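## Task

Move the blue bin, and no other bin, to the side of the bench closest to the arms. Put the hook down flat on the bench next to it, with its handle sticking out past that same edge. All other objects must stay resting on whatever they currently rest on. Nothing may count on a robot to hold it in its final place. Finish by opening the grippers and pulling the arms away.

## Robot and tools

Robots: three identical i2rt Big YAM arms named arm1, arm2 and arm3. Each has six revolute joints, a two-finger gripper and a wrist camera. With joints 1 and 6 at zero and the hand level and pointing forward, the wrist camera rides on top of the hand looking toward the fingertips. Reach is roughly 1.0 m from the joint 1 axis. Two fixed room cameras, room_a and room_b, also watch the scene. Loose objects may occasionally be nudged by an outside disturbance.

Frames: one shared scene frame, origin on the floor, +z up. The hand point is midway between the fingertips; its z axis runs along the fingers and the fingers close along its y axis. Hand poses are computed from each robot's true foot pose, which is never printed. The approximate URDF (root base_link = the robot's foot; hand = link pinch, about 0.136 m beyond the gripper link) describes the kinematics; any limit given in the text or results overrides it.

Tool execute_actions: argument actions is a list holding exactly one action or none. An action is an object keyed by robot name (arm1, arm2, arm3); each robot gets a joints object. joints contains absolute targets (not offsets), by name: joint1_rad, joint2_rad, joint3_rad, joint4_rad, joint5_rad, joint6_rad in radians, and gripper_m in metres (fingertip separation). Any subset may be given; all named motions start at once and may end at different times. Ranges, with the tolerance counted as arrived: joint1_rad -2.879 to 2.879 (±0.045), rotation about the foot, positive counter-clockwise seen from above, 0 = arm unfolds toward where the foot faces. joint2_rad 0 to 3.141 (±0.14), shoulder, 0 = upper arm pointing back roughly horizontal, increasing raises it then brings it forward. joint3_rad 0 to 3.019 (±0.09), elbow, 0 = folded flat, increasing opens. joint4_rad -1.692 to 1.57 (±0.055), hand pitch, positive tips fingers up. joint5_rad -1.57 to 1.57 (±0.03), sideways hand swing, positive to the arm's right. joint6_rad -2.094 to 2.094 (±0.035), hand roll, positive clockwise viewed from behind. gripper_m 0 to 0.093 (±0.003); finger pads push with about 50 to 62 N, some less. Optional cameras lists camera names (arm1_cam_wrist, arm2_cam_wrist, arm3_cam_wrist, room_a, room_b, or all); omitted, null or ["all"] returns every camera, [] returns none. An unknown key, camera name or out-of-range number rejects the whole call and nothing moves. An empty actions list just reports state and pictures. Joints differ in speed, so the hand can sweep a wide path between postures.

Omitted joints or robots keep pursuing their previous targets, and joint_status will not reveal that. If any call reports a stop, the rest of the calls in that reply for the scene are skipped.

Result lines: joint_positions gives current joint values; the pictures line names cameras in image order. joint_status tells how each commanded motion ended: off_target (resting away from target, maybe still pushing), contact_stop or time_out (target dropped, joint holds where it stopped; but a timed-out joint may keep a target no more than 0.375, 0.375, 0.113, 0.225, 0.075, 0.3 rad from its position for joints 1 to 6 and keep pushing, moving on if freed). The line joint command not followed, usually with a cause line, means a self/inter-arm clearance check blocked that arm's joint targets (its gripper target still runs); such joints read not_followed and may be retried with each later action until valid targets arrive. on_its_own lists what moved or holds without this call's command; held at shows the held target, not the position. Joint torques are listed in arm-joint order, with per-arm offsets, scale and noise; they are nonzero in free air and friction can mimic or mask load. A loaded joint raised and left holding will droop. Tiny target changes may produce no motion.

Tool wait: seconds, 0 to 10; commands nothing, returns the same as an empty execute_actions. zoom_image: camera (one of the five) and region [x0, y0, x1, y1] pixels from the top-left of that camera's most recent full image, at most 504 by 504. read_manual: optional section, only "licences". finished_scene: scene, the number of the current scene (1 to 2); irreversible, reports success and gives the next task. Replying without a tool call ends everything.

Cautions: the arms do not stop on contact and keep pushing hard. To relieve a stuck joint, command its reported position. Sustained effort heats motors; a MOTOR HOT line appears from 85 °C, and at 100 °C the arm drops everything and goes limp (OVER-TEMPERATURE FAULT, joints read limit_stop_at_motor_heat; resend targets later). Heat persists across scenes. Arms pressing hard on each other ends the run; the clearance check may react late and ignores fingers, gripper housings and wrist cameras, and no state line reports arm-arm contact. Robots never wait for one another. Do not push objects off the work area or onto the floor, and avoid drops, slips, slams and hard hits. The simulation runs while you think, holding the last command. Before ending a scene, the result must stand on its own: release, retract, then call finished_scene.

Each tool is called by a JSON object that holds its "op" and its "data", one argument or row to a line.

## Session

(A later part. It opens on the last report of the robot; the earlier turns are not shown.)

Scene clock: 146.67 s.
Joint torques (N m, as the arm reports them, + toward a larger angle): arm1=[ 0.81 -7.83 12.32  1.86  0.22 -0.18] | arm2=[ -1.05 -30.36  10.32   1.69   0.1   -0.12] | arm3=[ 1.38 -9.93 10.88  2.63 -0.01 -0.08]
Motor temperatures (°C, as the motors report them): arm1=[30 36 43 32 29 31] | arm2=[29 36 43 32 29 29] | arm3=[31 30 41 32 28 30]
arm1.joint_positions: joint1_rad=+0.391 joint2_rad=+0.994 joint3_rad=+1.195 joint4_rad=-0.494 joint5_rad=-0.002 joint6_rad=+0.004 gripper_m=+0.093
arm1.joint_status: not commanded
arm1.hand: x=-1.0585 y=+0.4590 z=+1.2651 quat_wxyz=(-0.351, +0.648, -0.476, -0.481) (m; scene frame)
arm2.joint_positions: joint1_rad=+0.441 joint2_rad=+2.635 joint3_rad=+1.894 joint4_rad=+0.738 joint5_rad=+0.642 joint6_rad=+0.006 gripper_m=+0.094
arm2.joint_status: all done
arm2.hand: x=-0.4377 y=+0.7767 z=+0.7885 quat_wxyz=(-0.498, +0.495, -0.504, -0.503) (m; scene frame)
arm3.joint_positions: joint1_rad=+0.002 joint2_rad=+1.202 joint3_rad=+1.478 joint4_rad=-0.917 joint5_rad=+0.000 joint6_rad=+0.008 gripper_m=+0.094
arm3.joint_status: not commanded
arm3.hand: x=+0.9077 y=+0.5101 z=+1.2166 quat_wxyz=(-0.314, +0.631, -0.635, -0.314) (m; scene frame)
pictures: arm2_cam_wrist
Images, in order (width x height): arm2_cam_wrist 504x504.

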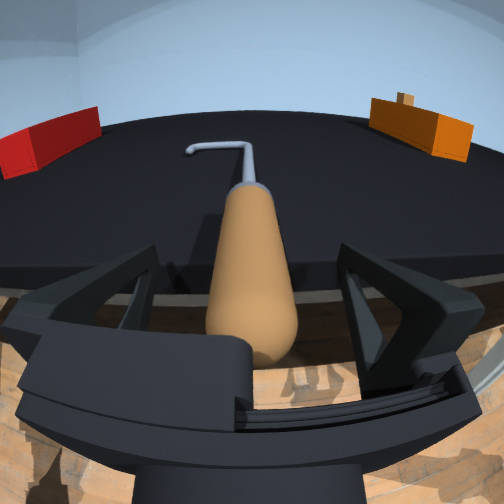

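{"op": "execute_actions", "data": {
  "actions": [
    {"arm2":{"joints":{"gripper_m":0.0}}}
  ],
  "cameras": []
}}

{"op": "execute_actions", "data": {
  "actions": [
    {"arm2":{"joints":{"joint6_rad":1.57}}}
  ],
  "cameras": []
}}

{"op": "execute_actions", "data": {
  "actions": [
    {"arm2":{"joints":{"joint2_rad":2.28,"joint4_rad":0.46}},"arm3":{"joints":{"joint1_rad":-0.3}}}
  ],
  "cameras": []
}}

{"op": "execute_actions", "data": {
  "actions": [
    {"arm2":{"joints":{"joint1_rad":0.12,"joint5_rad":0.32}}}
  ],
  "cameras": ["arm2_cam_wrist"]
}}

Scene clock: 153.93 s.
Joint torques (N m, as the arm reports them, + toward a larger angle): arm1=[-0.23 -7.67 12.42  1.76  0.22 -0.12] | arm2=[ -0.61 -30.56  10.23   1.75   0.07  -0.11] | arm3=[  1.29 -10.1   10.82   2.56   0.01  -0.1 ]
Motor temperatures (°C, as the motors report them): arm1=[30 35 43 32 29 31] | arm2=[29 37 43 32 29 29] | arm3=[31 30 41 32 28 30]
arm1.joint_positions: joint1_rad=+0.391 joint2_rad=+0.994 joint3_rad=+1.195 joint4_rad=-0.494 joint5_rad=-0.002 joint6_rad=+0.004 gripper_m=+0.093
arm1.joint_status: not commanded
arm1.hand: x=-1.0585 y=+0.4590 z=+1.2651 quat_wxyz=(-0.351, +0.648, -0.476, -0.481) (m; scene frame)
arm2.joint_positions: joint1_rad=+0.441 joint2_rad=+2.635 joint3_rad=+1.894 joint4_rad=+0.738 joint5_rad=+0.643 joint6_rad=+0.006 gripper_m=+0.029
arm2.joint_status: gripper_m off_target (ended at +0.029, target +0.000)
arm2.hand: x=-0.4376 y=+0.7767 z=+0.7885 quat_wxyz=(-0.498, +0.495, -0.504, -0.503) (m; scene frame)
arm3.joint_positions: joint1_rad=+0.002 joint2_rad=+1.202 joint3_rad=+1.478 joint4_rad=-0.917 joint5_rad=+0.000 joint6_rad=+0.008 gripper_m=+0.094
arm3.joint_status: not commanded
arm3.hand: x=+0.9077 y=+0.5101 z=+1.2166 quat_wxyz=(-0.314, +0.631, -0.635, -0.314) (m; scene frame)
pictures: none
No camera images: the call's "cameras" was empty. Leave "cameras" out to get every camera's image.

Scene clock: 156.10 s.
Joint torques (N m, as the arm reports them, + toward a larger angle): arm1=[ 0.14 -8.53 12.23  1.68  0.21 -0.18] | arm2=[ -0.49 -30.03  10.16   1.67  -0.02   0.  ] | arm3=[  1.42 -10.03  10.83   2.59   0.02  -0.1 ]
Motor temperatures (°C, as the motors report them): arm1=[30 35 43 32 29 31] | arm2=[29 37 43 32 29 29] | arm3=[31 30 41 32 28 30]
arm1.joint_positions: joint1_rad=+0.391 joint2_rad=+0.994 joint3_rad=+1.195 joint4_rad=-0.494 joint5_rad=-0.002 joint6_rad=+0.004 gripper_m=+0.093
arm1.joint_status: not commanded
arm1.hand: x=-1.0585 y=+0.4590 z=+1.2651 quat_wxyz=(-0.351, +0.648, -0.476, -0.481) (m; scene frame)
arm2.joint_positions: joint1_rad=+0.439 joint2_rad=+2.631 joint3_rad=+1.894 joint4_rad=+0.738 joint5_rad=+0.645 joint6_rad=+1.557 gripper_m=+0.029
arm2.joint_status: all done
arm2.hand: x=-0.4356 y=+0.7781 z=+0.7918 quat_wxyz=(-0.004, -0.002, -0.705, -0.709) (m; scene frame)
arm3.joint_positions: joint1_rad=+0.002 joint2_rad=+1.202 joint3_rad=+1.478 joint4_rad=-0.917 joint5_rad=+0.000 joint6_rad=+0.008 gripper_m=+0.094
arm3.joint_status: not commanded
arm3.hand: x=+0.9077 y=+0.5101 z=+1.2166 quat_wxyz=(-0.314, +0.631, -0.635, -0.314) (m; scene frame)
pictures: none
No camera images: the call's "cameras" was empty. Leave "cameras" out to get every camera's image.

Scene clock: 157.70 s.
Joint torques (N m, as the arm reports them, + toward a larger angle): arm1=[-0.22 -7.79 12.16  1.66  0.2  -0.16] | arm2=[ -0.36 -32.93  11.94   2.99   0.12  -0.06] | arm3=[ 1.57 -9.89 10.9   2.6  -0.02 -0.07]
Motor temperatures (°C, as the motors report them): arm1=[30 35 43 32 29 31] | arm2=[29 37 43 32 29 29] | arm3=[31 30 41 32 28 30]
arm1.joint_positions: joint1_rad=+0.391 joint2_rad=+0.994 joint3_rad=+1.195 joint4_rad=-0.494 joint5_rad=-0.002 joint6_rad=+0.004 gripper_m=+0.093
arm1.joint_status: not commanded
arm1.hand: x=-1.0585 y=+0.4590 z=+1.2651 quat_wxyz=(-0.351, +0.648, -0.476, -0.481) (m; scene frame)
arm2.joint_positions: joint1_rad=+0.439 joint2_rad=+2.329 joint3_rad=+1.888 joint4_rad=+0.435 joint5_rad=+0.642 joint6_rad=+1.562 gripper_m=+0.029
arm2.joint_status: all done
arm2.hand: x=-0.4396 y=+0.7843 z=+0.9869 quat_wxyz=(-0.003, -0.001, -0.707, -0.707) (m; scene frame)
arm3.joint_positions: joint1_rad=-0.301 joint2_rad=+1.202 joint3_rad=+1.478 joint4_rad=-0.917 joint5_rad=+0.000 joint6_rad=+0.007 gripper_m=+0.094
arm3.joint_status: all done
arm3.hand: x=+1.0609 y=+0.4865 z=+1.2174 quat_wxyz=(-0.360, +0.529, -0.723, -0.262) (m; scene frame)
pictures: none
No camera images: the call's "cameras" was empty. Leave "cameras" out to get every camera's image.

Scene clock: 159.83 s.
Joint torques (N m, as the arm reports them, + toward a larger angle): arm1=[-0.09 -8.33 12.37  1.87  0.23 -0.12] | arm2=[ -0.53 -32.81  12.     3.     0.08  -0.08] | arm3=[  1.6  -10.1   10.82   2.59  -0.02  -0.08]
Motor temperatures (°C, as the motors report them): arm1=[30 35 43 32 29 31] | arm2=[29 37 43 32 29 29] | arm3=[31 30 41 32 28 30]
arm1.joint_positions: joint1_rad=+0.391 joint2_rad=+0.994 joint3_rad=+1.195 joint4_rad=-0.494 joint5_rad=-0.002 joint6_rad=+0.004 gripper_m=+0.093
arm1.joint_status: not commanded
arm1.hand: x=-1.0585 y=+0.4590 z=+1.2651 quat_wxyz=(-0.351, +0.648, -0.476, -0.481) (m; scene frame)
arm2.joint_positions: joint1_rad=+0.114 joint2_rad=+2.329 joint3_rad=+1.888 joint4_rad=+0.434 joint5_rad=+0.320 joint6_rad=+1.566 gripper_m=+0.029
arm2.joint_status: all done
arm2.hand: x=-0.2223 y=+0.8952 z=+0.9849 quat_wxyz=(-0.002, -0.004, -0.708, -0.706) (m; scene frame)
arm3.joint_positions: joint1_rad=-0.301 joint2_rad=+1.202 joint3_rad=+1.478 joint4_rad=-0.917 joint5_rad=+0.000 joint6_rad=+0.007 gripper_m=+0.094
arm3.joint_status: not commanded
arm3.hand: x=+1.0609 y=+0.4865 z=+1.2174 quat_wxyz=(-0.360, +0.529, -0.723, -0.262) (m; scene frame)
pictures: arm2_cam_wrist
Images, in order (width x height): arm2_cam_wrist 504x504.

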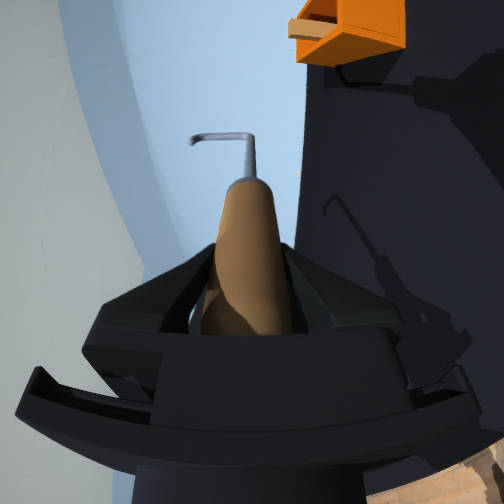

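{"op": "execute_actions", "data": {
  "actions": [
    {"arm2":{"joints":{"joint1_rad":-0.36,"joint5_rad":-0.16}}}
  ],
  "cameras": []
}}

{"op": "execute_actions", "data": {
  "actions": [
    {"arm2":{"joints":{"joint1_rad":-0.845,"joint5_rad":-0.64}}}
  ],
  "cameras": []
}}

{"op": "execute_actions", "data": {
  "actions": [
    {"arm2":{"joints":{"joint2_rad":2.575,"joint4_rad":0.765}}}
  ],
  "cameras": ["arm2_cam_wrist"]
}}

Scene clock: 168.83 s.
Joint torques (N m, as the arm reports them, + toward a larger angle): arm1=[ 0.11 -7.55 12.27  1.62  0.2  -0.16] | arm2=[ -0.02 -32.95  12.06   3.18   0.03  -0.28] | arm3=[  1.62 -10.07  10.85   2.55  -0.02  -0.06]
Motor temperatures (°C, as the motors report them): arm1=[30 34 43 32 29 31] | arm2=[29 38 44 32 30 29] | arm3=[31 30 41 32 28 30]
arm1.joint_positions: joint1_rad=+0.391 joint2_rad=+0.994 joint3_rad=+1.195 joint4_rad=-0.494 joint5_rad=-0.002 joint6_rad=+0.004 gripper_m=+0.093
arm1.joint_status: not commanded
arm1.hand: x=-1.0585 y=+0.4590 z=+1.2651 quat_wxyz=(-0.351, +0.648, -0.476, -0.481) (m; scene frame)
arm2.joint_positions: joint1_rad=-0.366 joint2_rad=+2.329 joint3_rad=+1.888 joint4_rad=+0.432 joint5_rad=-0.158 joint6_rad=+1.587 gripper_m=+0.029
arm2.joint_status: all done
arm2.hand: x=+0.1337 y=+0.9206 z=+0.9811 quat_wxyz=(+0.006, -0.013, -0.709, -0.705) (m; scene frame)
arm3.joint_positions: joint1_rad=-0.301 joint2_rad=+1.202 joint3_rad=+1.478 joint4_rad=-0.917 joint5_rad=+0.000 joint6_rad=+0.007 gripper_m=+0.094
arm3.joint_status: not commanded
arm3.hand: x=+1.0609 y=+0.4865 z=+1.2174 quat_wxyz=(-0.360, +0.529, -0.723, -0.262) (m; scene frame)
pictures: none
No camera images: the call's "cameras" was empty. Leave "cameras" out to get every camera's image.

Scene clock: 171.47 s.
Joint torques (N m, as the arm reports them, + toward a larger angle): arm1=[ 0.56 -8.11 12.39  1.65  0.21 -0.15] | arm2=[ -0.14 -33.02  11.98   3.12   0.03  -0.29] | arm3=[  1.58 -10.22  10.86   2.58  -0.02  -0.06]
Motor temperatures (°C, as the motors report them): arm1=[30 34 43 32 29 31] | arm2=[29 38 44 32 30 29] | arm3=[31 30 41 32 28 30]
arm1.joint_positions: joint1_rad=+0.391 joint2_rad=+0.994 joint3_rad=+1.195 joint4_rad=-0.494 joint5_rad=-0.002 joint6_rad=+0.004 gripper_m=+0.093
arm1.joint_status: not commanded
arm1.hand: x=-1.0585 y=+0.4590 z=+1.2651 quat_wxyz=(-0.351, +0.648, -0.476, -0.481) (m; scene frame)
arm2.joint_positions: joint1_rad=-0.849 joint2_rad=+2.329 joint3_rad=+1.888 joint4_rad=+0.432 joint5_rad=-0.638 joint6_rad=+1.588 gripper_m=+0.029
arm2.joint_status: all done
arm2.hand: x=+0.4637 y=+0.7773 z=+0.9776 quat_wxyz=(+0.007, -0.016, -0.708, -0.706) (m; scene frame)
arm3.joint_positions: joint1_rad=-0.301 joint2_rad=+1.202 joint3_rad=+1.478 joint4_rad=-0.917 joint5_rad=+0.000 joint6_rad=+0.007 gripper_m=+0.094
arm3.joint_status: not commanded
arm3.hand: x=+1.0609 y=+0.4865 z=+1.2174 quat_wxyz=(-0.360, +0.529, -0.723, -0.262) (m; scene frame)
pictures: none
No camera images: the call's "cameras" was empty. Leave "cameras" out to get every camera's image.

Scene clock: 172.57 s.
Joint torques (N m, as the arm reports them, + toward a larger angle): arm1=[ 0.38 -7.94 12.36  1.85  0.2  -0.19] | arm2=[ -0.05 -33.11  10.46   2.52   0.09  -0.22] | arm3=[  1.66 -10.11  10.88   2.54  -0.04  -0.07]
Motor temperatures (°C, as the motors report them): arm1=[30 34 43 32 29 31] | arm2=[29 38 44 32 30 29] | arm3=[31 30 41 32 28 30]
arm1.joint_positions: joint1_rad=+0.391 joint2_rad=+0.994 joint3_rad=+1.195 joint4_rad=-0.494 joint5_rad=-0.002 joint6_rad=+0.004 gripper_m=+0.093
arm1.joint_status: not commanded
arm1.hand: x=-1.0585 y=+0.4590 z=+1.2651 quat_wxyz=(-0.351, +0.648, -0.476, -0.481) (m; scene frame)
arm2.joint_positions: joint1_rad=-0.849 joint2_rad=+2.620 joint3_rad=+1.892 joint4_rad=+0.751 joint5_rad=-0.640 joint6_rad=+1.580 gripper_m=+0.029
arm2.joint_status: all done
arm2.hand: x=+0.4568 y=+0.7718 z=+0.7942 quat_wxyz=(-0.002, -0.006, -0.699, -0.715) (m; scene frame)
arm3.joint_positions: joint1_rad=-0.301 joint2_rad=+1.202 joint3_rad=+1.478 joint4_rad=-0.917 joint5_rad=+0.000 joint6_rad=+0.007 gripper_m=+0.094
arm3.joint_status: not commanded
arm3.hand: x=+1.0609 y=+0.4865 z=+1.2174 quat_wxyz=(-0.360, +0.529, -0.723, -0.262) (m; scene frame)
pictures: arm2_cam_wrist
Images, in order (width x height): arm2_cam_wrist 504x504.

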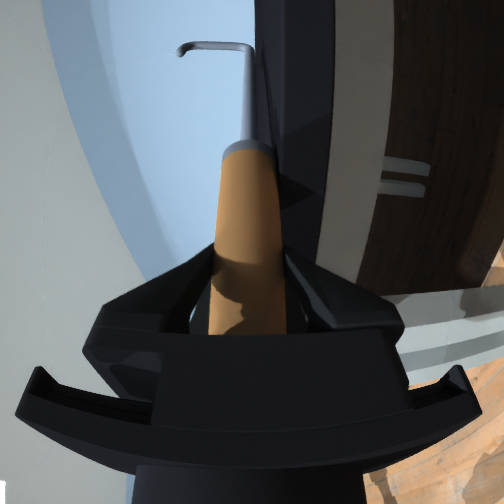

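{"op": "execute_actions", "data": {
  "actions": [
    {"arm2":{"joints":{"joint6_rad":0.0}}}
  ],
  "cameras": ["arm2_cam_wrist","room_a"]
}}

Scene clock: 182.13 s.
Joint torques (N m, as the arm reports them, + toward a larger angle): arm1=[ 0.03 -8.26 12.39  1.65  0.18 -0.14] | arm2=[ -0.04 -32.81  10.43   2.88   0.2   -0.12] | arm3=[  1.63 -10.28  10.88   2.57  -0.03  -0.08]
Motor temperatures (°C, as the motors report them): arm1=[30 34 43 32 29 31] | arm2=[29 39 44 32 30 29] | arm3=[31 30 42 32 28 30]
arm1.joint_positions: joint1_rad=+0.391 joint2_rad=+0.994 joint3_rad=+1.195 joint4_rad=-0.494 joint5_rad=-0.002 joint6_rad=+0.004 gripper_m=+0.093
arm1.joint_status: not commanded
arm1.hand: x=-1.0585 y=+0.4590 z=+1.2651 quat_wxyz=(-0.351, +0.648, -0.476, -0.481) (m; scene frame)
arm2.joint_positions: joint1_rad=-0.848 joint2_rad=+2.620 joint3_rad=+1.892 joint4_rad=+0.740 joint5_rad=-0.643 joint6_rad=+0.007 gripper_m=+0.029
arm2.joint_status: all done
arm2.hand: x=+0.4560 y=+0.7720 z=+0.7920 quat_wxyz=(-0.503, +0.492, -0.501, -0.504) (m; scene frame)
arm3.joint_positions: joint1_rad=-0.301 joint2_rad=+1.202 joint3_rad=+1.478 joint4_rad=-0.917 joint5_rad=+0.000 joint6_rad=+0.007 gripper_m=+0.094
arm3.joint_status: not commanded
arm3.hand: x=+1.0609 y=+0.4865 z=+1.2174 quat_wxyz=(-0.360, +0.529, -0.723, -0.262) (m; scene frame)
pictures: arm2_cam_wrist, room_a
Images, in order (width x height): arm2_cam_wrist 504x504, room_a 504x504.

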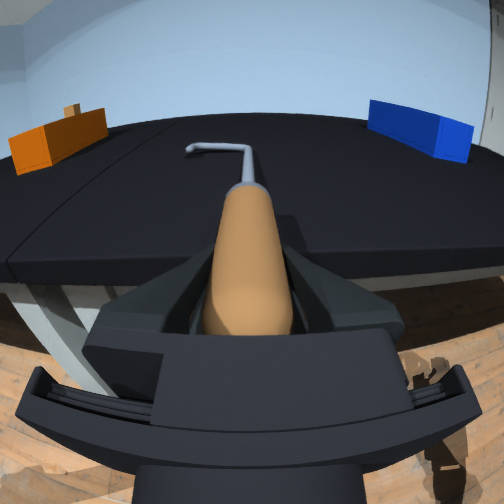

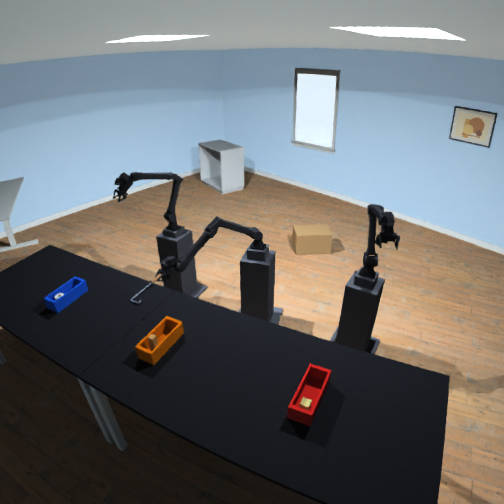

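{"op": "execute_actions", "data": {
  "actions": [
    {"arm2":{"joints":{"gripper_m":0.093}}}
  ],
  "cameras": []
}}

{"op": "execute_actions", "data": {
  "actions": [
    {"arm2":{"joints":{"joint2_rad":2.25}},"arm3":{"joints":{"joint1_rad":0.1,"joint2_rad":1.7,"joint3_rad":1.62,"joint4_rad":0.5,"joint5_rad":0.723}}}
  ],
  "cameras": []
}}

{"op": "execute_actions", "data": {
  "actions": [
    {"arm2":{"joints":{"joint1_rad":0.1,"joint2_rad":1.0,"joint3_rad":1.2,"joint4_rad":-0.5,"joint5_rad":0}},"arm3":{"joints":{"joint1_rad":0.35}}}
  ],
  "cameras": []
}}

{"op": "execute_actions", "data": {
  "actions": [
    {"arm3":{"joints":{"joint1_rad":0.73,"joint2_rad":2.435,"joint3_rad":1.62,"joint4_rad":0.875}}}
  ],
  "cameras": ["arm3_cam_wrist"]
}}

Scene clock: 191.73 s.
Joint torques (N m, as the arm reports them, + toward a larger angle): arm1=[ 0.27 -8.14 12.28  1.8   0.2  -0.2 ] | arm2=[ -0.02 -31.72  10.45   2.62   0.19  -0.1 ] | arm3=[  1.64 -10.04  10.86   2.62  -0.03  -0.07]
Motor temperatures (°C, as the motors report them): arm1=[30 33 43 32 29 31] | arm2=[29 39 44 32 29 29] | arm3=[31 30 42 32 28 30]
arm1.joint_positions: joint1_rad=+0.391 joint2_rad=+0.994 joint3_rad=+1.195 joint4_rad=-0.494 joint5_rad=-0.002 joint6_rad=+0.004 gripper_m=+0.093
arm1.joint_status: not commanded
arm1.hand: x=-1.0585 y=+0.4590 z=+1.2651 quat_wxyz=(-0.351, +0.648, -0.476, -0.481) (m; scene frame)
arm2.joint_positions: joint1_rad=-0.848 joint2_rad=+2.606 joint3_rad=+1.892 joint4_rad=+0.747 joint5_rad=-0.642 joint6_rad=+0.006 gripper_m=+0.093
arm2.joint_status: all done
arm2.hand: x=+0.4571 y=+0.7732 z=+0.8055 quat_wxyz=(-0.510, +0.491, -0.494, -0.504) (m; scene frame)
arm3.joint_positions: joint1_rad=-0.301 joint2_rad=+1.202 joint3_rad=+1.478 joint4_rad=-0.917 joint5_rad=+0.000 joint6_rad=+0.007 gripper_m=+0.094
arm3.joint_status: not commanded
arm3.hand: x=+1.0609 y=+0.4865 z=+1.2174 quat_wxyz=(-0.360, +0.529, -0.723, -0.262) (m; scene frame)
pictures: none
No camera images: the call's "cameras" was empty. Leave "cameras" out to get every camera's image.

Scene clock: 193.60 s.
Joint torques (N m, as the arm reports them, + toward a larger angle): arm1=[ 0.46 -8.   12.18  1.7   0.2  -0.16] | arm2=[ -0.21 -28.48   9.62   1.64   0.3   -0.1 ] | arm3=[  0.72 -18.23  11.8    2.36  -0.07  -0.07]
Motor temperatures (°C, as the motors report them): arm1=[30 33 43 32 29 31] | arm2=[29 39 43 32 30 29] | arm3=[31 30 42 32 28 30]
arm1.joint_positions: joint1_rad=+0.391 joint2_rad=+0.994 joint3_rad=+1.195 joint4_rad=-0.494 joint5_rad=-0.002 joint6_rad=+0.004 gripper_m=+0.093
arm1.joint_status: not commanded
arm1.hand: x=-1.0585 y=+0.4590 z=+1.2651 quat_wxyz=(-0.351, +0.648, -0.476, -0.481) (m; scene frame)
arm2.joint_positions: joint1_rad=-0.848 joint2_rad=+2.265 joint3_rad=+1.924 joint4_rad=+0.764 joint5_rad=-0.642 joint6_rad=+0.006 gripper_m=+0.093
arm2.joint_status: all done
arm2.hand: x=+0.4525 y=+0.7616 z=+1.1208 quat_wxyz=(-0.636, +0.461, -0.348, -0.512) (m; scene frame)
arm3.joint_positions: joint1_rad=+0.111 joint2_rad=+1.698 joint3_rad=+1.588 joint4_rad=+0.483 joint5_rad=+0.721 joint6_rad=+0.005 gripper_m=+0.094
arm3.joint_status: all done
arm3.hand: x=+0.9432 y=+0.7118 z=+1.2796 quat_wxyz=(-0.663, +0.201, -0.570, -0.442) (m; scene frame)
pictures: none
No camera images: the call's "cameras" was empty. Leave "cameras" out to get every camera's image.

Scene clock: 195.50 s.
Joint torques (N m, as the arm reports them, + toward a larger angle): arm1=[ 0.34 -7.19 12.22  1.9   0.21 -0.1 ] | arm2=[-0.19 -7.93  9.88  1.89  0.18 -0.08] | arm3=[  0.85 -18.64  11.68   2.37  -0.11  -0.08]
Motor temperatures (°C, as the motors report them): arm1=[30 33 43 32 29 31] | arm2=[29 39 43 32 30 29] | arm3=[31 30 42 32 28 30]
arm1.joint_positions: joint1_rad=+0.391 joint2_rad=+0.994 joint3_rad=+1.195 joint4_rad=-0.494 joint5_rad=-0.002 joint6_rad=+0.004 gripper_m=+0.093
arm1.joint_status: not commanded
arm1.hand: x=-1.0585 y=+0.4590 z=+1.2651 quat_wxyz=(-0.351, +0.648, -0.476, -0.481) (m; scene frame)
arm2.joint_positions: joint1_rad=+0.095 joint2_rad=+0.999 joint3_rad=+1.189 joint4_rad=-0.496 joint5_rad=-0.002 joint6_rad=+0.004 gripper_m=+0.093
arm2.joint_status: all done
arm2.hand: x=-0.1307 y=+0.4704 z=+1.2715 quat_wxyz=(-0.350, +0.644, -0.483, -0.480) (m; scene frame)
arm3.joint_positions: joint1_rad=+0.358 joint2_rad=+1.701 joint3_rad=+1.588 joint4_rad=+0.483 joint5_rad=+0.722 joint6_rad=+0.005 gripper_m=+0.094
arm3.joint_status: all done
arm3.hand: x=+0.7671 y=+0.7000 z=+1.2770 quat_wxyz=(-0.603, +0.270, -0.542, -0.519) (m; scene frame)
pictures: none
No camera images: the call's "cameras" was empty. Leave "cameras" out to get every camera's image.

Scene clock: 197.17 s.
Joint torques (N m, as the arm reports them, + toward a larger angle): arm1=[-0.04 -7.61 12.21  1.61  0.21 -0.19] | arm2=[-0.27 -8.26  9.84  1.8   0.17 -0.09] | arm3=[  1.94 -26.41   8.4    2.46   0.02  -0.03]
Motor temperatures (°C, as the motors report them): arm1=[30 33 43 32 29 31] | arm2=[29 39 43 32 30 29] | arm3=[31 31 42 32 28 30]
arm1.joint_positions: joint1_rad=+0.391 joint2_rad=+0.994 joint3_rad=+1.195 joint4_rad=-0.494 joint5_rad=-0.002 joint6_rad=+0.004 gripper_m=+0.093
arm1.joint_status: not commanded
arm1.hand: x=-1.0585 y=+0.4590 z=+1.2651 quat_wxyz=(-0.351, +0.648, -0.476, -0.481) (m; scene frame)
arm2.joint_positions: joint1_rad=+0.095 joint2_rad=+0.999 joint3_rad=+1.189 joint4_rad=-0.496 joint5_rad=-0.002 joint6_rad=+0.004 gripper_m=+0.093
arm2.joint_status: not commanded
arm2.hand: x=-0.1307 y=+0.4704 z=+1.2715 quat_wxyz=(-0.350, +0.644, -0.483, -0.480) (m; scene frame)
arm3.joint_positions: joint1_rad=+0.730 joint2_rad=+2.449 joint3_rad=+1.597 joint4_rad=+0.860 joint5_rad=+0.722 joint6_rad=+0.005 gripper_m=+0.094
arm3.joint_status: all done
arm3.hand: x=+0.4543 y=+0.6750 z=+0.7825 quat_wxyz=(-0.496, +0.500, -0.501, -0.503) (m; scene frame)
pictures: arm3_cam_wrist
Images, in order (width x height): arm3_cam_wrist 504x504.

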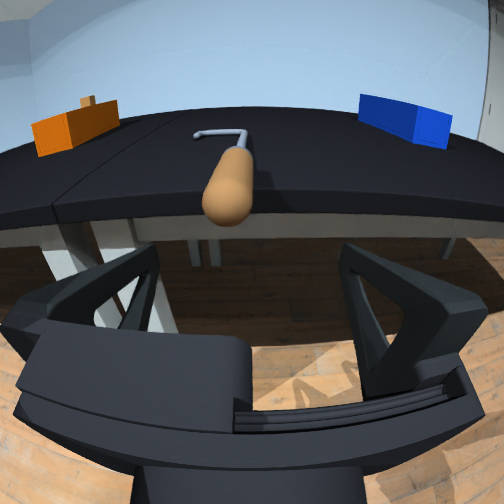

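{"op": "execute_actions", "data": {
  "actions": [
    {"arm3":{"joints":{"joint1_rad":0.652,"joint2_rad":2.597,"joint3_rad":2.025,"joint4_rad":0.62,"joint5_rad":0.65}}}
  ],
  "cameras": ["arm3_cam_wrist"]
}}

Scene clock: 203.47 s.
Joint torques (N m, as the arm reports them, + toward a larger angle): arm1=[-0.06 -8.14 12.19  1.61  0.17 -0.17] | arm2=[-0.37 -8.26  9.85  1.8   0.17 -0.08] | arm3=[  2.23 -28.82  11.55   1.81  -0.08  -0.05]
Motor temperatures (°C, as the motors report them): arm1=[30 33 43 32 29 31] | arm2=[29 37 43 32 29 29] | arm3=[31 31 41 32 28 30]
arm1.joint_positions: joint1_rad=+0.391 joint2_rad=+0.994 joint3_rad=+1.195 joint4_rad=-0.494 joint5_rad=-0.002 joint6_rad=+0.004 gripper_m=+0.093
arm1.joint_status: not commanded
arm1.hand: x=-1.0585 y=+0.4590 z=+1.2651 quat_wxyz=(-0.351, +0.648, -0.476, -0.481) (m; scene frame)
arm2.joint_positions: joint1_rad=+0.095 joint2_rad=+0.999 joint3_rad=+1.189 joint4_rad=-0.496 joint5_rad=-0.002 joint6_rad=+0.004 gripper_m=+0.093
arm2.joint_status: not commanded
arm2.hand: x=-0.1307 y=+0.4704 z=+1.2715 quat_wxyz=(-0.350, +0.644, -0.483, -0.480) (m; scene frame)
arm3.joint_positions: joint1_rad=+0.645 joint2_rad=+2.613 joint3_rad=+1.977 joint4_rad=+0.623 joint5_rad=+0.652 joint6_rad=+0.005 gripper_m=+0.094
arm3.joint_status: all done
arm3.hand: x=+0.4524 y=+0.7773 z=+0.7801 quat_wxyz=(-0.499, +0.504, -0.505, -0.491) (m; scene frame)
pictures: arm3_cam_wrist
Images, in order (width x height): arm3_cam_wrist 504x504.

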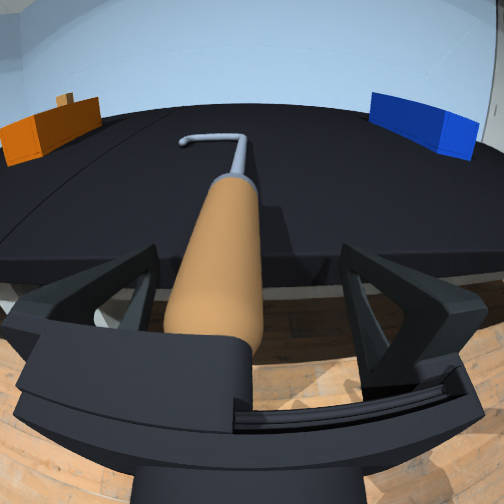

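{"op": "execute_actions", "data": {
  "actions": [
    {"arm3":{"joints":{"joint1_rad":0.675,"joint2_rad":2.577}}}
  ],
  "cameras": ["arm3_cam_wrist"]
}}

Scene clock: 207.37 s.
Joint torques (N m, as the arm reports them, + toward a larger angle): arm1=[ 0.11 -8.45 12.16  1.78  0.21 -0.17] | arm2=[-0.2  -8.3   9.82  1.82  0.17 -0.08] | arm3=[  2.26 -31.19  11.53   1.76  -0.07  -0.04]
Motor temperatures (°C, as the motors report them): arm1=[30 33 43 32 29 31] | arm2=[29 37 43 32 29 29] | arm3=[31 32 42 32 28 30]
arm1.joint_positions: joint1_rad=+0.391 joint2_rad=+0.994 joint3_rad=+1.195 joint4_rad=-0.494 joint5_rad=-0.002 joint6_rad=+0.004 gripper_m=+0.093
arm1.joint_status: not commanded
arm1.hand: x=-1.0585 y=+0.4590 z=+1.2651 quat_wxyz=(-0.351, +0.648, -0.476, -0.481) (m; scene frame)
arm2.joint_positions: joint1_rad=+0.095 joint2_rad=+0.999 joint3_rad=+1.189 joint4_rad=-0.496 joint5_rad=-0.002 joint6_rad=+0.004 gripper_m=+0.093
arm2.joint_status: not commanded
arm2.hand: x=-0.1307 y=+0.4704 z=+1.2715 quat_wxyz=(-0.350, +0.644, -0.483, -0.480) (m; scene frame)
arm3.joint_positions: joint1_rad=+0.667 joint2_rad=+2.613 joint3_rad=+1.977 joint4_rad=+0.623 joint5_rad=+0.652 joint6_rad=+0.005 gripper_m=+0.094
arm3.joint_status: all done
arm3.hand: x=+0.4357 y=+0.7674 z=+0.7802 quat_wxyz=(-0.494, +0.510, -0.500, -0.496) (m; scene frame)
pictures: arm3_cam_wrist
Images, in order (width x height): arm3_cam_wrist 504x504.

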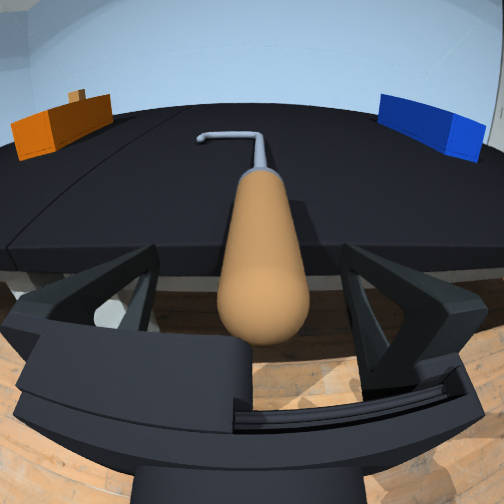

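{"op": "execute_actions", "data": {
  "actions": [
    {"arm3":{"joints":{"joint3_rad":2.055,"joint5_rad":0.66}}}
  ],
  "cameras": ["arm3_cam_wrist"]
}}

Scene clock: 210.57 s.
Joint torques (N m, as the arm reports them, + toward a larger angle): arm1=[ 0.11 -7.89 12.07  1.82  0.23 -0.14] | arm2=[-0.19 -8.36  9.84  1.85  0.17 -0.09] | arm3=[  2.31 -30.96  12.49   1.73   0.05  -0.03]
Motor temperatures (°C, as the motors report them): arm1=[30 33 43 32 29 31] | arm2=[29 37 43 32 29 29] | arm3=[31 32 42 32 28 30]
arm1.joint_positions: joint1_rad=+0.391 joint2_rad=+0.994 joint3_rad=+1.195 joint4_rad=-0.494 joint5_rad=-0.002 joint6_rad=+0.004 gripper_m=+0.093
arm1.joint_status: not commanded
arm1.hand: x=-1.0585 y=+0.4590 z=+1.2651 quat_wxyz=(-0.351, +0.648, -0.476, -0.481) (m; scene frame)
arm2.joint_positions: joint1_rad=+0.095 joint2_rad=+0.999 joint3_rad=+1.189 joint4_rad=-0.496 joint5_rad=-0.002 joint6_rad=+0.004 gripper_m=+0.093
arm2.joint_status: not commanded
arm2.hand: x=-0.1307 y=+0.4704 z=+1.2715 quat_wxyz=(-0.350, +0.644, -0.483, -0.480) (m; scene frame)
arm3.joint_positions: joint1_rad=+0.667 joint2_rad=+2.608 joint3_rad=+1.999 joint4_rad=+0.623 joint5_rad=+0.657 joint6_rad=+0.005 gripper_m=+0.094
arm3.joint_status: all done
arm3.hand: x=+0.4334 y=+0.7716 z=+0.7959 quat_wxyz=(-0.497, +0.499, -0.500, -0.505) (m; scene frame)
pictures: arm3_cam_wrist
Images, in order (width x height): arm3_cam_wrist 504x504.

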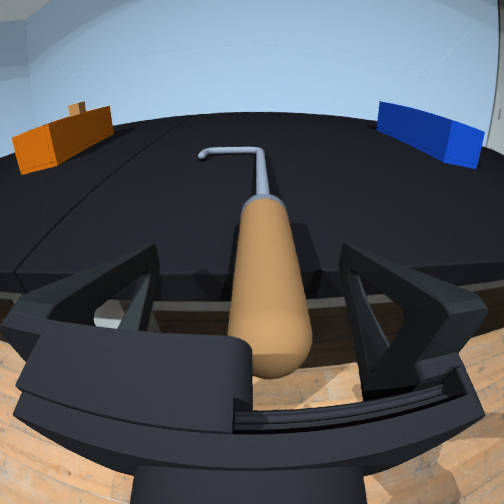

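{"op": "execute_actions", "data": {
  "actions": [
    {"arm3":{"joints":{"joint4_rad":0.59,"joint1_rad":0.662}}}
  ],
  "cameras": []
}}

{"op": "execute_actions", "data": {
  "actions": [
    {"arm3":{"joints":{"gripper_m":0}}}
  ],
  "cameras": ["arm3_cam_wrist"]
}}

Scene clock: 214.63 s.
Joint torques (N m, as the arm reports them, + toward a larger angle): arm1=[-0.26 -7.84 12.15  1.69  0.23 -0.13] | arm2=[-0.32 -8.27  9.85  1.79  0.18 -0.09] | arm3=[  1.04 -30.57  12.31   1.71   0.09  -0.06]
Motor temperatures (°C, as the motors report them): arm1=[30 33 43 32 29 31] | arm2=[29 36 43 32 29 29] | arm3=[31 33 42 32 28 30]
arm1.joint_positions: joint1_rad=+0.391 joint2_rad=+0.994 joint3_rad=+1.195 joint4_rad=-0.494 joint5_rad=-0.002 joint6_rad=+0.004 gripper_m=+0.093
arm1.joint_status: not commanded
arm1.hand: x=-1.0585 y=+0.4590 z=+1.2651 quat_wxyz=(-0.351, +0.648, -0.476, -0.481) (m; scene frame)
arm2.joint_positions: joint1_rad=+0.095 joint2_rad=+0.999 joint3_rad=+1.189 joint4_rad=-0.496 joint5_rad=-0.002 joint6_rad=+0.004 gripper_m=+0.093
arm2.joint_status: not commanded
arm2.hand: x=-0.1307 y=+0.4704 z=+1.2715 quat_wxyz=(-0.350, +0.644, -0.483, -0.480) (m; scene frame)
arm3.joint_positions: joint1_rad=+0.667 joint2_rad=+2.608 joint3_rad=+1.999 joint4_rad=+0.596 joint5_rad=+0.657 joint6_rad=+0.005 gripper_m=+0.094
arm3.joint_status: all done
arm3.hand: x=+0.4334 y=+0.7716 z=+0.7903 quat_wxyz=(-0.495, +0.508, -0.501, -0.495) (m; scene frame)
pictures: none
No camera images: the call's "cameras" was empty. Leave "cameras" out to get every camera's image.

Scene clock: 215.37 s.
Joint torques (N m, as the arm reports them, + toward a larger angle): arm1=[-0.04 -8.45 12.21  1.75  0.17 -0.15] | arm2=[-0.14 -8.36  9.88  1.88  0.17 -0.09] | arm3=[  1.41 -30.66  12.4    1.7   -0.01  -0.05]
Motor temperatures (°C, as the motors report them): arm1=[30 33 43 32 29 31] | arm2=[29 36 43 32 29 29] | arm3=[31 33 42 32 28 30]
arm1.joint_positions: joint1_rad=+0.391 joint2_rad=+0.994 joint3_rad=+1.195 joint4_rad=-0.494 joint5_rad=-0.002 joint6_rad=+0.004 gripper_m=+0.093
arm1.joint_status: not commanded
arm1.hand: x=-1.0585 y=+0.4590 z=+1.2651 quat_wxyz=(-0.351, +0.648, -0.476, -0.481) (m; scene frame)
arm2.joint_positions: joint1_rad=+0.095 joint2_rad=+0.999 joint3_rad=+1.189 joint4_rad=-0.496 joint5_rad=-0.002 joint6_rad=+0.004 gripper_m=+0.093
arm2.joint_status: not commanded
arm2.hand: x=-0.1307 y=+0.4704 z=+1.2715 quat_wxyz=(-0.350, +0.644, -0.483, -0.480) (m; scene frame)
arm3.joint_positions: joint1_rad=+0.667 joint2_rad=+2.608 joint3_rad=+1.999 joint4_rad=+0.595 joint5_rad=+0.660 joint6_rad=+0.004 gripper_m=+0.029
arm3.joint_status: gripper_m off_target (ended at +0.029, target +0.000)
arm3.hand: x=+0.4339 y=+0.7716 z=+0.7903 quat_wxyz=(-0.496, +0.508, -0.502, -0.494) (m; scene frame)
pictures: arm3_cam_wrist
Images, in order (width x height): arm3_cam_wrist 504x504.

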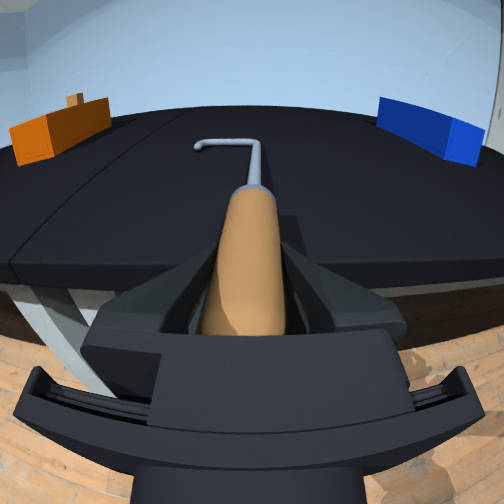

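{"op": "execute_actions", "data": {
  "actions": [
    {"arm3":{"joints":{"joint2_rad":2.49,"joint4_rad":0.57,"joint6_rad":-0.8}}}
  ],
  "cameras": []
}}

{"op": "execute_actions", "data": {
  "actions": [
    {"arm3":{"joints":{"joint2_rad":2.44,"joint4_rad":0.52,"joint6_rad":-1.57}}}
  ],
  "cameras": ["arm3_cam_wrist"]
}}

Scene clock: 221.90 s.
Joint torques (N m, as the arm reports them, + toward a larger angle): arm1=[ 0.03 -8.16 12.34  1.67  0.18 -0.17] | arm2=[-0.02 -8.33  9.86  1.79  0.18 -0.09] | arm3=[  0.83 -32.32  12.73   2.31   0.06  -0.17]
Motor temperatures (°C, as the motors report them): arm1=[30 33 43 32 29 31] | arm2=[29 36 43 32 29 29] | arm3=[31 33 43 32 28 30]
arm1.joint_positions: joint1_rad=+0.391 joint2_rad=+0.994 joint3_rad=+1.195 joint4_rad=-0.494 joint5_rad=-0.002 joint6_rad=+0.004 gripper_m=+0.093
arm1.joint_status: not commanded
arm1.hand: x=-1.0585 y=+0.4590 z=+1.2651 quat_wxyz=(-0.351, +0.648, -0.476, -0.481) (m; scene frame)
arm2.joint_positions: joint1_rad=+0.095 joint2_rad=+0.999 joint3_rad=+1.189 joint4_rad=-0.496 joint5_rad=-0.002 joint6_rad=+0.004 gripper_m=+0.093
arm2.joint_status: not commanded
arm2.hand: x=-0.1307 y=+0.4704 z=+1.2715 quat_wxyz=(-0.350, +0.644, -0.483, -0.480) (m; scene frame)
arm3.joint_positions: joint1_rad=+0.667 joint2_rad=+2.538 joint3_rad=+1.999 joint4_rad=+0.560 joint5_rad=+0.657 joint6_rad=-0.778 gripper_m=+0.029
arm3.joint_status: all done
arm3.hand: x=+0.4305 y=+0.7754 z=+0.8455 quat_wxyz=(-0.653, +0.649, -0.272, -0.280) (m; scene frame)
pictures: none
No camera images: the call's "cameras" was empty. Leave "cameras" out to get every camera's image.

Scene clock: 223.63 s.
Joint torques (N m, as the arm reports them, + toward a larger angle): arm1=[ 0.   -8.35 12.25  1.65  0.19 -0.21] | arm2=[-0.17 -8.24  9.89  1.84  0.17 -0.1 ] | arm3=[  1.26 -33.39  12.93   2.71   0.02  -0.02]
Motor temperatures (°C, as the motors report them): arm1=[30 33 43 32 29 31] | arm2=[29 36 43 32 29 29] | arm3=[31 34 43 32 28 30]
arm1.joint_positions: joint1_rad=+0.391 joint2_rad=+0.994 joint3_rad=+1.195 joint4_rad=-0.494 joint5_rad=-0.002 joint6_rad=+0.004 gripper_m=+0.093
arm1.joint_status: not commanded
arm1.hand: x=-1.0585 y=+0.4590 z=+1.2651 quat_wxyz=(-0.351, +0.648, -0.476, -0.481) (m; scene frame)
arm2.joint_positions: joint1_rad=+0.095 joint2_rad=+0.999 joint3_rad=+1.189 joint4_rad=-0.496 joint5_rad=-0.002 joint6_rad=+0.004 gripper_m=+0.093
arm2.joint_status: not commanded
arm2.hand: x=-0.1307 y=+0.4704 z=+1.2715 quat_wxyz=(-0.350, +0.644, -0.483, -0.480) (m; scene frame)
arm3.joint_positions: joint1_rad=+0.667 joint2_rad=+2.499 joint3_rad=+1.999 joint4_rad=+0.502 joint5_rad=+0.659 joint6_rad=-1.557 gripper_m=+0.029
arm3.joint_status: all done
arm3.hand: x=+0.4300 y=+0.7764 z=+0.8679 quat_wxyz=(-0.705, +0.709, -0.002, -0.006) (m; scene frame)
pictures: arm3_cam_wrist
Images, in order (width x height): arm3_cam_wrist 504x504.

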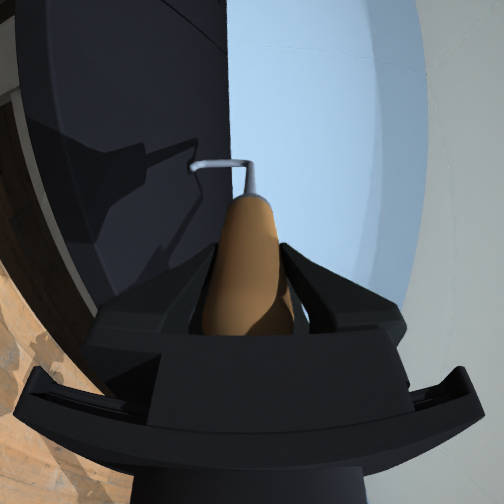

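{"op": "execute_actions", "data": {
  "actions": [
    {"arm3":{"joints":{"joint2_rad":2.21,"joint4_rad":0.30}}}
  ],
  "cameras": []
}}

{"op": "execute_actions", "data": {
  "actions": [
    {"arm3":{"joints":{"joint1_rad":0.42,"joint5_rad":0.45,"joint2_rad":2.13,"joint3_rad":1.88,"joint4_rad":0.36}}}
  ],
  "cameras": []
}}

{"op": "execute_actions", "data": {
  "actions": [
    {"arm3":{"joints":{"joint1_rad":0.2,"joint5_rad":0.22,"joint2_rad":2.07,"joint3_rad":1.76,"joint4_rad":0.42}}}
  ],
  "cameras": ["arm3_cam_wrist"]
}}

Scene clock: 234.13 s.
Joint torques (N m, as the arm reports them, + toward a larger angle): arm1=[ 0.55 -8.01 12.15  1.83  0.22 -0.18] | arm2=[-0.24 -8.24  9.84  1.82  0.16 -0.09] | arm3=[  1.05 -32.19  13.67   2.78  -0.01  -0.01]
Motor temperatures (°C, as the motors report them): arm1=[30 33 43 32 29 31] | arm2=[29 35 43 32 29 29] | arm3=[31 34 44 32 28 30]
arm1.joint_positions: joint1_rad=+0.391 joint2_rad=+0.994 joint3_rad=+1.195 joint4_rad=-0.494 joint5_rad=-0.002 joint6_rad=+0.004 gripper_m=+0.093
arm1.joint_status: not commanded
arm1.hand: x=-1.0585 y=+0.4590 z=+1.2651 quat_wxyz=(-0.351, +0.648, -0.476, -0.481) (m; scene frame)
arm2.joint_positions: joint1_rad=+0.095 joint2_rad=+0.999 joint3_rad=+1.189 joint4_rad=-0.496 joint5_rad=-0.002 joint6_rad=+0.004 gripper_m=+0.093
arm2.joint_status: not commanded
arm2.hand: x=-0.1307 y=+0.4704 z=+1.2715 quat_wxyz=(-0.350, +0.644, -0.483, -0.480) (m; scene frame)
arm3.joint_positions: joint1_rad=+0.667 joint2_rad=+2.266 joint3_rad=+1.999 joint4_rad=+0.278 joint5_rad=+0.659 joint6_rad=-1.560 gripper_m=+0.029
arm3.joint_status: all done
arm3.hand: x=+0.4392 y=+0.7652 z=+1.0265 quat_wxyz=(-0.707, +0.707, -0.003, -0.006) (m; scene frame)
pictures: none
No camera images: the call's "cameras" was empty. Leave "cameras" out to get every camera's image.

Scene clock: 235.80 s.
Joint torques (N m, as the arm reports them, + toward a larger angle): arm1=[-0.52 -7.42 12.39  1.7   0.14 -0.19] | arm2=[-0.12 -8.24  9.86  1.8   0.16 -0.1 ] | arm3=[  0.79 -32.29  10.57   4.02   0.01  -0.01]
Motor temperatures (°C, as the motors report them): arm1=[30 33 43 32 29 31] | arm2=[29 35 43 32 29 29] | arm3=[31 35 44 32 28 30]
arm1.joint_positions: joint1_rad=+0.391 joint2_rad=+0.994 joint3_rad=+1.195 joint4_rad=-0.494 joint5_rad=-0.002 joint6_rad=+0.004 gripper_m=+0.093
arm1.joint_status: not commanded
arm1.hand: x=-1.0585 y=+0.4590 z=+1.2651 quat_wxyz=(-0.351, +0.648, -0.476, -0.481) (m; scene frame)
arm2.joint_positions: joint1_rad=+0.095 joint2_rad=+0.999 joint3_rad=+1.189 joint4_rad=-0.496 joint5_rad=-0.002 joint6_rad=+0.004 gripper_m=+0.093
arm2.joint_status: not commanded
arm2.hand: x=-0.1307 y=+0.4704 z=+1.2715 quat_wxyz=(-0.350, +0.644, -0.483, -0.480) (m; scene frame)
arm3.joint_positions: joint1_rad=+0.428 joint2_rad=+2.196 joint3_rad=+1.859 joint4_rad=+0.312 joint5_rad=+0.449 joint6_rad=-1.560 gripper_m=+0.029
arm3.joint_status: all done
arm3.hand: x=+0.6094 y=+0.8348 z=+1.0126 quat_wxyz=(-0.696, +0.718, -0.007, +0.010) (m; scene frame)
pictures: none
No camera images: the call's "cameras" was empty. Leave "cameras" out to get every camera's image.

Scene clock: 237.43 s.
Joint torques (N m, as the arm reports them, + toward a larger angle): arm1=[ 0.29 -8.35 12.43  1.77  0.22 -0.15] | arm2=[-0.32 -8.25  9.85  1.83  0.16 -0.08] | arm3=[  1.39 -31.48  10.12   4.31  -0.02  -0.01]
Motor temperatures (°C, as the motors report them): arm1=[30 33 43 32 29 31] | arm2=[29 35 43 32 29 29] | arm3=[31 35 43 32 28 30]
arm1.joint_positions: joint1_rad=+0.391 joint2_rad=+0.994 joint3_rad=+1.195 joint4_rad=-0.494 joint5_rad=-0.002 joint6_rad=+0.004 gripper_m=+0.093
arm1.joint_status: not commanded
arm1.hand: x=-1.0585 y=+0.4590 z=+1.2651 quat_wxyz=(-0.351, +0.648, -0.476, -0.481) (m; scene frame)
arm2.joint_positions: joint1_rad=+0.095 joint2_rad=+0.999 joint3_rad=+1.189 joint4_rad=-0.496 joint5_rad=-0.002 joint6_rad=+0.004 gripper_m=+0.093
arm2.joint_status: not commanded
arm2.hand: x=-0.1307 y=+0.4704 z=+1.2715 quat_wxyz=(-0.350, +0.644, -0.483, -0.480) (m; scene frame)
arm3.joint_positions: joint1_rad=+0.205 joint2_rad=+2.144 joint3_rad=+1.742 joint4_rad=+0.366 joint5_rad=+0.219 joint6_rad=-1.560 gripper_m=+0.029
arm3.joint_status: all done
arm3.hand: x=+0.7687 y=+0.8623 z=+1.0012 quat_wxyz=(-0.691, +0.722, -0.006, +0.007) (m; scene frame)
pictures: arm3_cam_wrist
Images, in order (width x height): arm3_cam_wrist 504x504.

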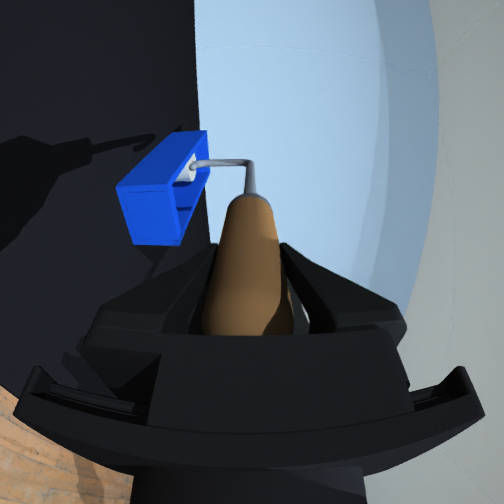

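{"op": "execute_actions", "data": {
  "actions": [
    {"arm3":{"joints":{"joint2_rad":2.01,"joint4_rad":0.44}}}
  ],
  "cameras": []
}}

{"op": "execute_actions", "data": {
  "actions": [
    {"arm3":{"joints":{"joint1_rad":0.015,"joint5_rad":-0.06}}}
  ],
  "cameras": ["arm3_cam_wrist","room_a","room_b"]
}}

Scene clock: 243.93 s.
Joint torques (N m, as the arm reports them, + toward a larger angle): arm1=[-0.23 -8.29 12.17  1.63  0.25 -0.16] | arm2=[-0.29 -8.27  9.83  1.81  0.17 -0.1 ] | arm3=[  1.3  -28.94  11.22   4.01  -0.04   0.  ]
Motor temperatures (°C, as the motors report them): arm1=[30 33 43 32 29 31] | arm2=[29 35 43 32 29 29] | arm3=[31 35 43 32 28 30]
arm1.joint_positions: joint1_rad=+0.391 joint2_rad=+0.994 joint3_rad=+1.195 joint4_rad=-0.494 joint5_rad=-0.002 joint6_rad=+0.004 gripper_m=+0.093
arm1.joint_status: not commanded
arm1.hand: x=-1.0585 y=+0.4590 z=+1.2651 quat_wxyz=(-0.351, +0.648, -0.476, -0.481) (m; scene frame)
arm2.joint_positions: joint1_rad=+0.095 joint2_rad=+0.999 joint3_rad=+1.189 joint4_rad=-0.496 joint5_rad=-0.002 joint6_rad=+0.004 gripper_m=+0.093
arm2.joint_status: not commanded
arm2.hand: x=-0.1307 y=+0.4704 z=+1.2715 quat_wxyz=(-0.350, +0.644, -0.483, -0.480) (m; scene frame)
arm3.joint_positions: joint1_rad=+0.205 joint2_rad=+2.066 joint3_rad=+1.734 joint4_rad=+0.394 joint5_rad=+0.219 joint6_rad=-1.560 gripper_m=+0.029
arm3.joint_status: all done
arm3.hand: x=+0.7711 y=+0.8497 z=+1.0699 quat_wxyz=(-0.725, +0.688, -0.013, -0.001) (m; scene frame)
pictures: none
No camera images: the call's "cameras" was empty. Leave "cameras" out to get every camera's image.

Scene clock: 245.33 s.
Joint torques (N m, as the arm reports them, + toward a larger angle): arm1=[-0.43 -7.65 11.95  1.66  0.24 -0.16] | arm2=[-0.14 -8.34  9.83  1.8   0.18 -0.09] | arm3=[  1.33 -29.31  11.07   3.94   0.02  -0.01]
Motor temperatures (°C, as the motors report them): arm1=[30 33 43 32 29 31] | arm2=[29 35 43 32 29 29] | arm3=[31 35 43 32 28 30]
arm1.joint_positions: joint1_rad=+0.391 joint2_rad=+0.994 joint3_rad=+1.195 joint4_rad=-0.494 joint5_rad=-0.002 joint6_rad=+0.004 gripper_m=+0.093
arm1.joint_status: not commanded
arm1.hand: x=-1.0585 y=+0.4590 z=+1.2651 quat_wxyz=(-0.351, +0.648, -0.476, -0.481) (m; scene frame)
arm2.joint_positions: joint1_rad=+0.095 joint2_rad=+0.999 joint3_rad=+1.189 joint4_rad=-0.496 joint5_rad=-0.002 joint6_rad=+0.004 gripper_m=+0.093
arm2.joint_status: not commanded
arm2.hand: x=-0.1307 y=+0.4704 z=+1.2715 quat_wxyz=(-0.350, +0.644, -0.483, -0.480) (m; scene frame)
arm3.joint_positions: joint1_rad=+0.013 joint2_rad=+2.066 joint3_rad=+1.734 joint4_rad=+0.394 joint5_rad=-0.061 joint6_rad=-1.560 gripper_m=+0.029
arm3.joint_status: all done
arm3.hand: x=+0.8882 y=+0.8633 z=+1.0706 quat_wxyz=(-0.725, +0.688, +0.024, -0.027) (m; scene frame)
pictures: arm3_cam_wrist, room_a, room_b
Images, in order (width x height): arm3_cam_wrist 504x504, room_a 504x504, room_b 504x504.

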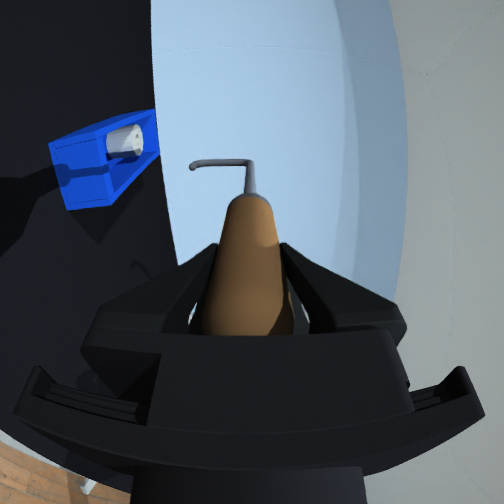

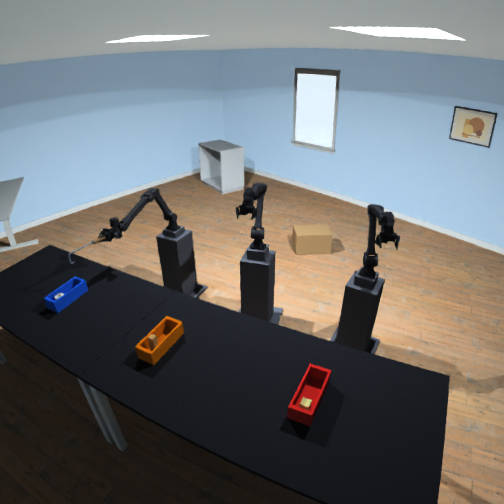

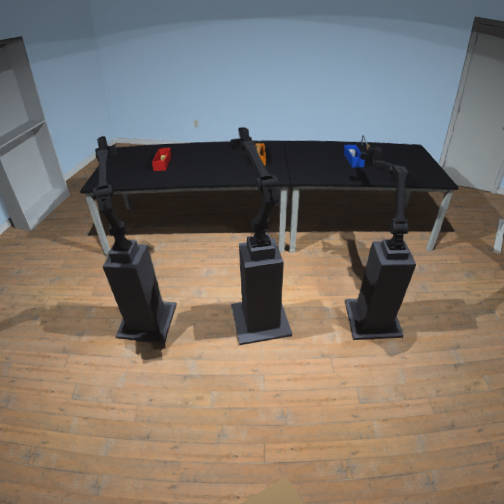

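{"op": "execute_actions", "data": {
  "actions": [
    {"arm3":{"joints":{"joint2_rad":2.11}}}
  ],
  "cameras": ["arm3_cam_wrist","room_a"]
}}

{"op": "zoom_image", "data": {
  "camera": "room_a",
  "region": [20, 210, 160, 330]
}}

Scene clock: 253.80 s.
Joint torques (N m, as the arm reports them, + toward a larger angle): arm1=[-0.11 -7.71 12.23  1.83  0.21 -0.18] | arm2=[-0.25 -8.2   9.85  1.77  0.17 -0.08] | arm3=[  1.57 -31.62  11.     3.73   0.01   0.03]
Motor temperatures (°C, as the motors report them): arm1=[30 33 43 32 29 31] | arm2=[29 35 43 32 29 29] | arm3=[31 35 43 32 28 30]
arm1.joint_positions: joint1_rad=+0.391 joint2_rad=+0.994 joint3_rad=+1.195 joint4_rad=-0.494 joint5_rad=-0.002 joint6_rad=+0.004 gripper_m=+0.093
arm1.joint_status: not commanded
arm1.hand: x=-1.0585 y=+0.4590 z=+1.2651 quat_wxyz=(-0.351, +0.648, -0.476, -0.481) (m; scene frame)
arm2.joint_positions: joint1_rad=+0.095 joint2_rad=+0.999 joint3_rad=+1.189 joint4_rad=-0.496 joint5_rad=-0.002 joint6_rad=+0.004 gripper_m=+0.093
arm2.joint_status: not commanded
arm2.hand: x=-0.1307 y=+0.4704 z=+1.2715 quat_wxyz=(-0.350, +0.644, -0.483, -0.480) (m; scene frame)
arm3.joint_positions: joint1_rad=+0.013 joint2_rad=+2.181 joint3_rad=+1.731 joint4_rad=+0.399 joint5_rad=-0.061 joint6_rad=-1.562 gripper_m=+0.029
arm3.joint_status: all done
arm3.hand: x=+0.8885 y=+0.8785 z=+0.9714 quat_wxyz=(-0.685, +0.727, +0.023, -0.027) (m; scene frame)
pictures: arm3_cam_wrist, room_a
Images, in order (width x height): arm3_cam_wrist 504x504, room_a 504x504.

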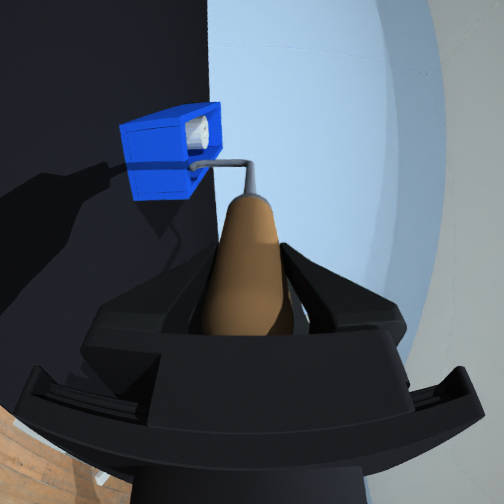

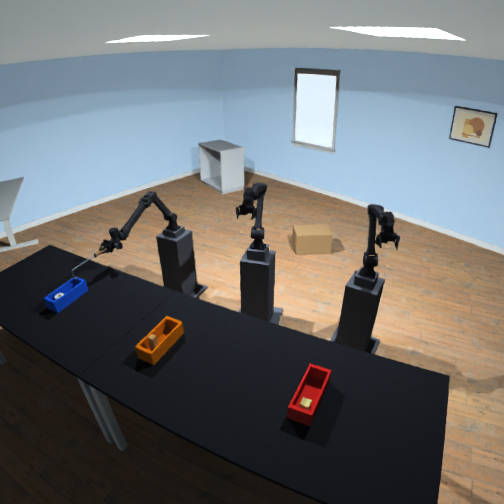

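Region (20, 210, 160, 330) of room_a's 504x504 image, scaled by 3.600, with more detail than that image has; it fills the top 432 rows of this view, and the rest is white.

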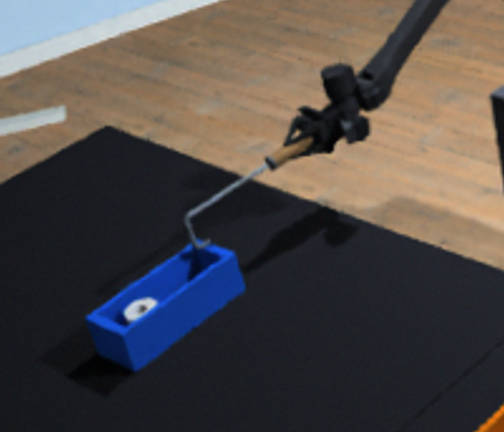

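{"op": "execute_actions", "data": {
  "actions": [
    {"arm3":{"joints":{"joint1_rad":0.035,"joint2_rad":2.22,"joint3_rad":2.01}}}
  ],
  "cameras": []
}}

{"op": "execute_actions", "data": {
  "actions": [
    {"arm3":{"joints":{"joint4_rad":0.33}}}
  ],
  "cameras": ["arm3_cam_wrist","room_a"]
}}

{"op": "zoom_image", "data": {
  "camera": "room_a",
  "region": [20, 210, 160, 330]
}}

Scene clock: 262.97 s.
Joint torques (N m, as the arm reports them, + toward a larger angle): arm1=[ 0.45 -7.94 12.24  1.79  0.24 -0.13] | arm2=[-0.26 -8.26  9.85  1.84  0.17 -0.08] | arm3=[  2.3  -33.22  16.66   3.74   0.     0.01]
Motor temperatures (°C, as the motors report them): arm1=[30 32 43 32 29 31] | arm2=[29 35 43 32 29 29] | arm3=[31 35 44 32 28 30]
arm1.joint_positions: joint1_rad=+0.391 joint2_rad=+0.994 joint3_rad=+1.195 joint4_rad=-0.494 joint5_rad=-0.002 joint6_rad=+0.004 gripper_m=+0.093
arm1.joint_status: not commanded
arm1.hand: x=-1.0585 y=+0.4590 z=+1.2651 quat_wxyz=(-0.351, +0.648, -0.476, -0.481) (m; scene frame)
arm2.joint_positions: joint1_rad=+0.095 joint2_rad=+0.999 joint3_rad=+1.189 joint4_rad=-0.496 joint5_rad=-0.002 joint6_rad=+0.004 gripper_m=+0.093
arm2.joint_status: not commanded
arm2.hand: x=-0.1307 y=+0.4704 z=+1.2715 quat_wxyz=(-0.350, +0.644, -0.483, -0.480) (m; scene frame)
arm3.joint_positions: joint1_rad=+0.023 joint2_rad=+2.287 joint3_rad=+1.915 joint4_rad=+0.399 joint5_rad=-0.061 joint6_rad=-1.563 gripper_m=+0.029
arm3.joint_status: joint3_rad time_out (moved +0.184 of +0.279); the others done
arm3.on_its_own: joint3_rad reads +1.915 and still pushes toward +2.010 since a time_out
arm3.hand: x=+0.8785 y=+0.9177 z=+0.9870 quat_wxyz=(-0.713, +0.700, +0.028, -0.030) (m; scene frame)
pictures: none
No camera images: the call's "cameras" was empty. Leave "cameras" out to get every camera's image.

not run: a stop came earlier in this reply.

Region (20, 210, 160, 330) of room_a's 504x504 image, scaled by 3.600, with more detail than that image has; it fills the top 432 rows of this view, and the rest is white.

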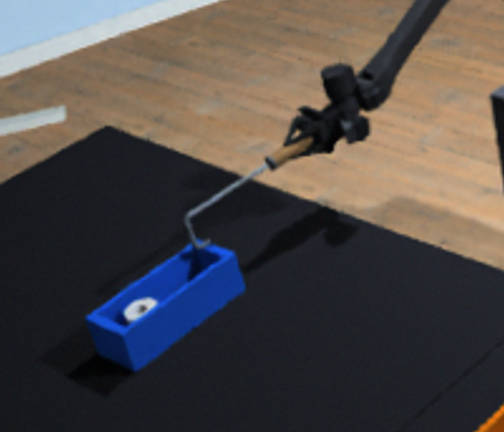

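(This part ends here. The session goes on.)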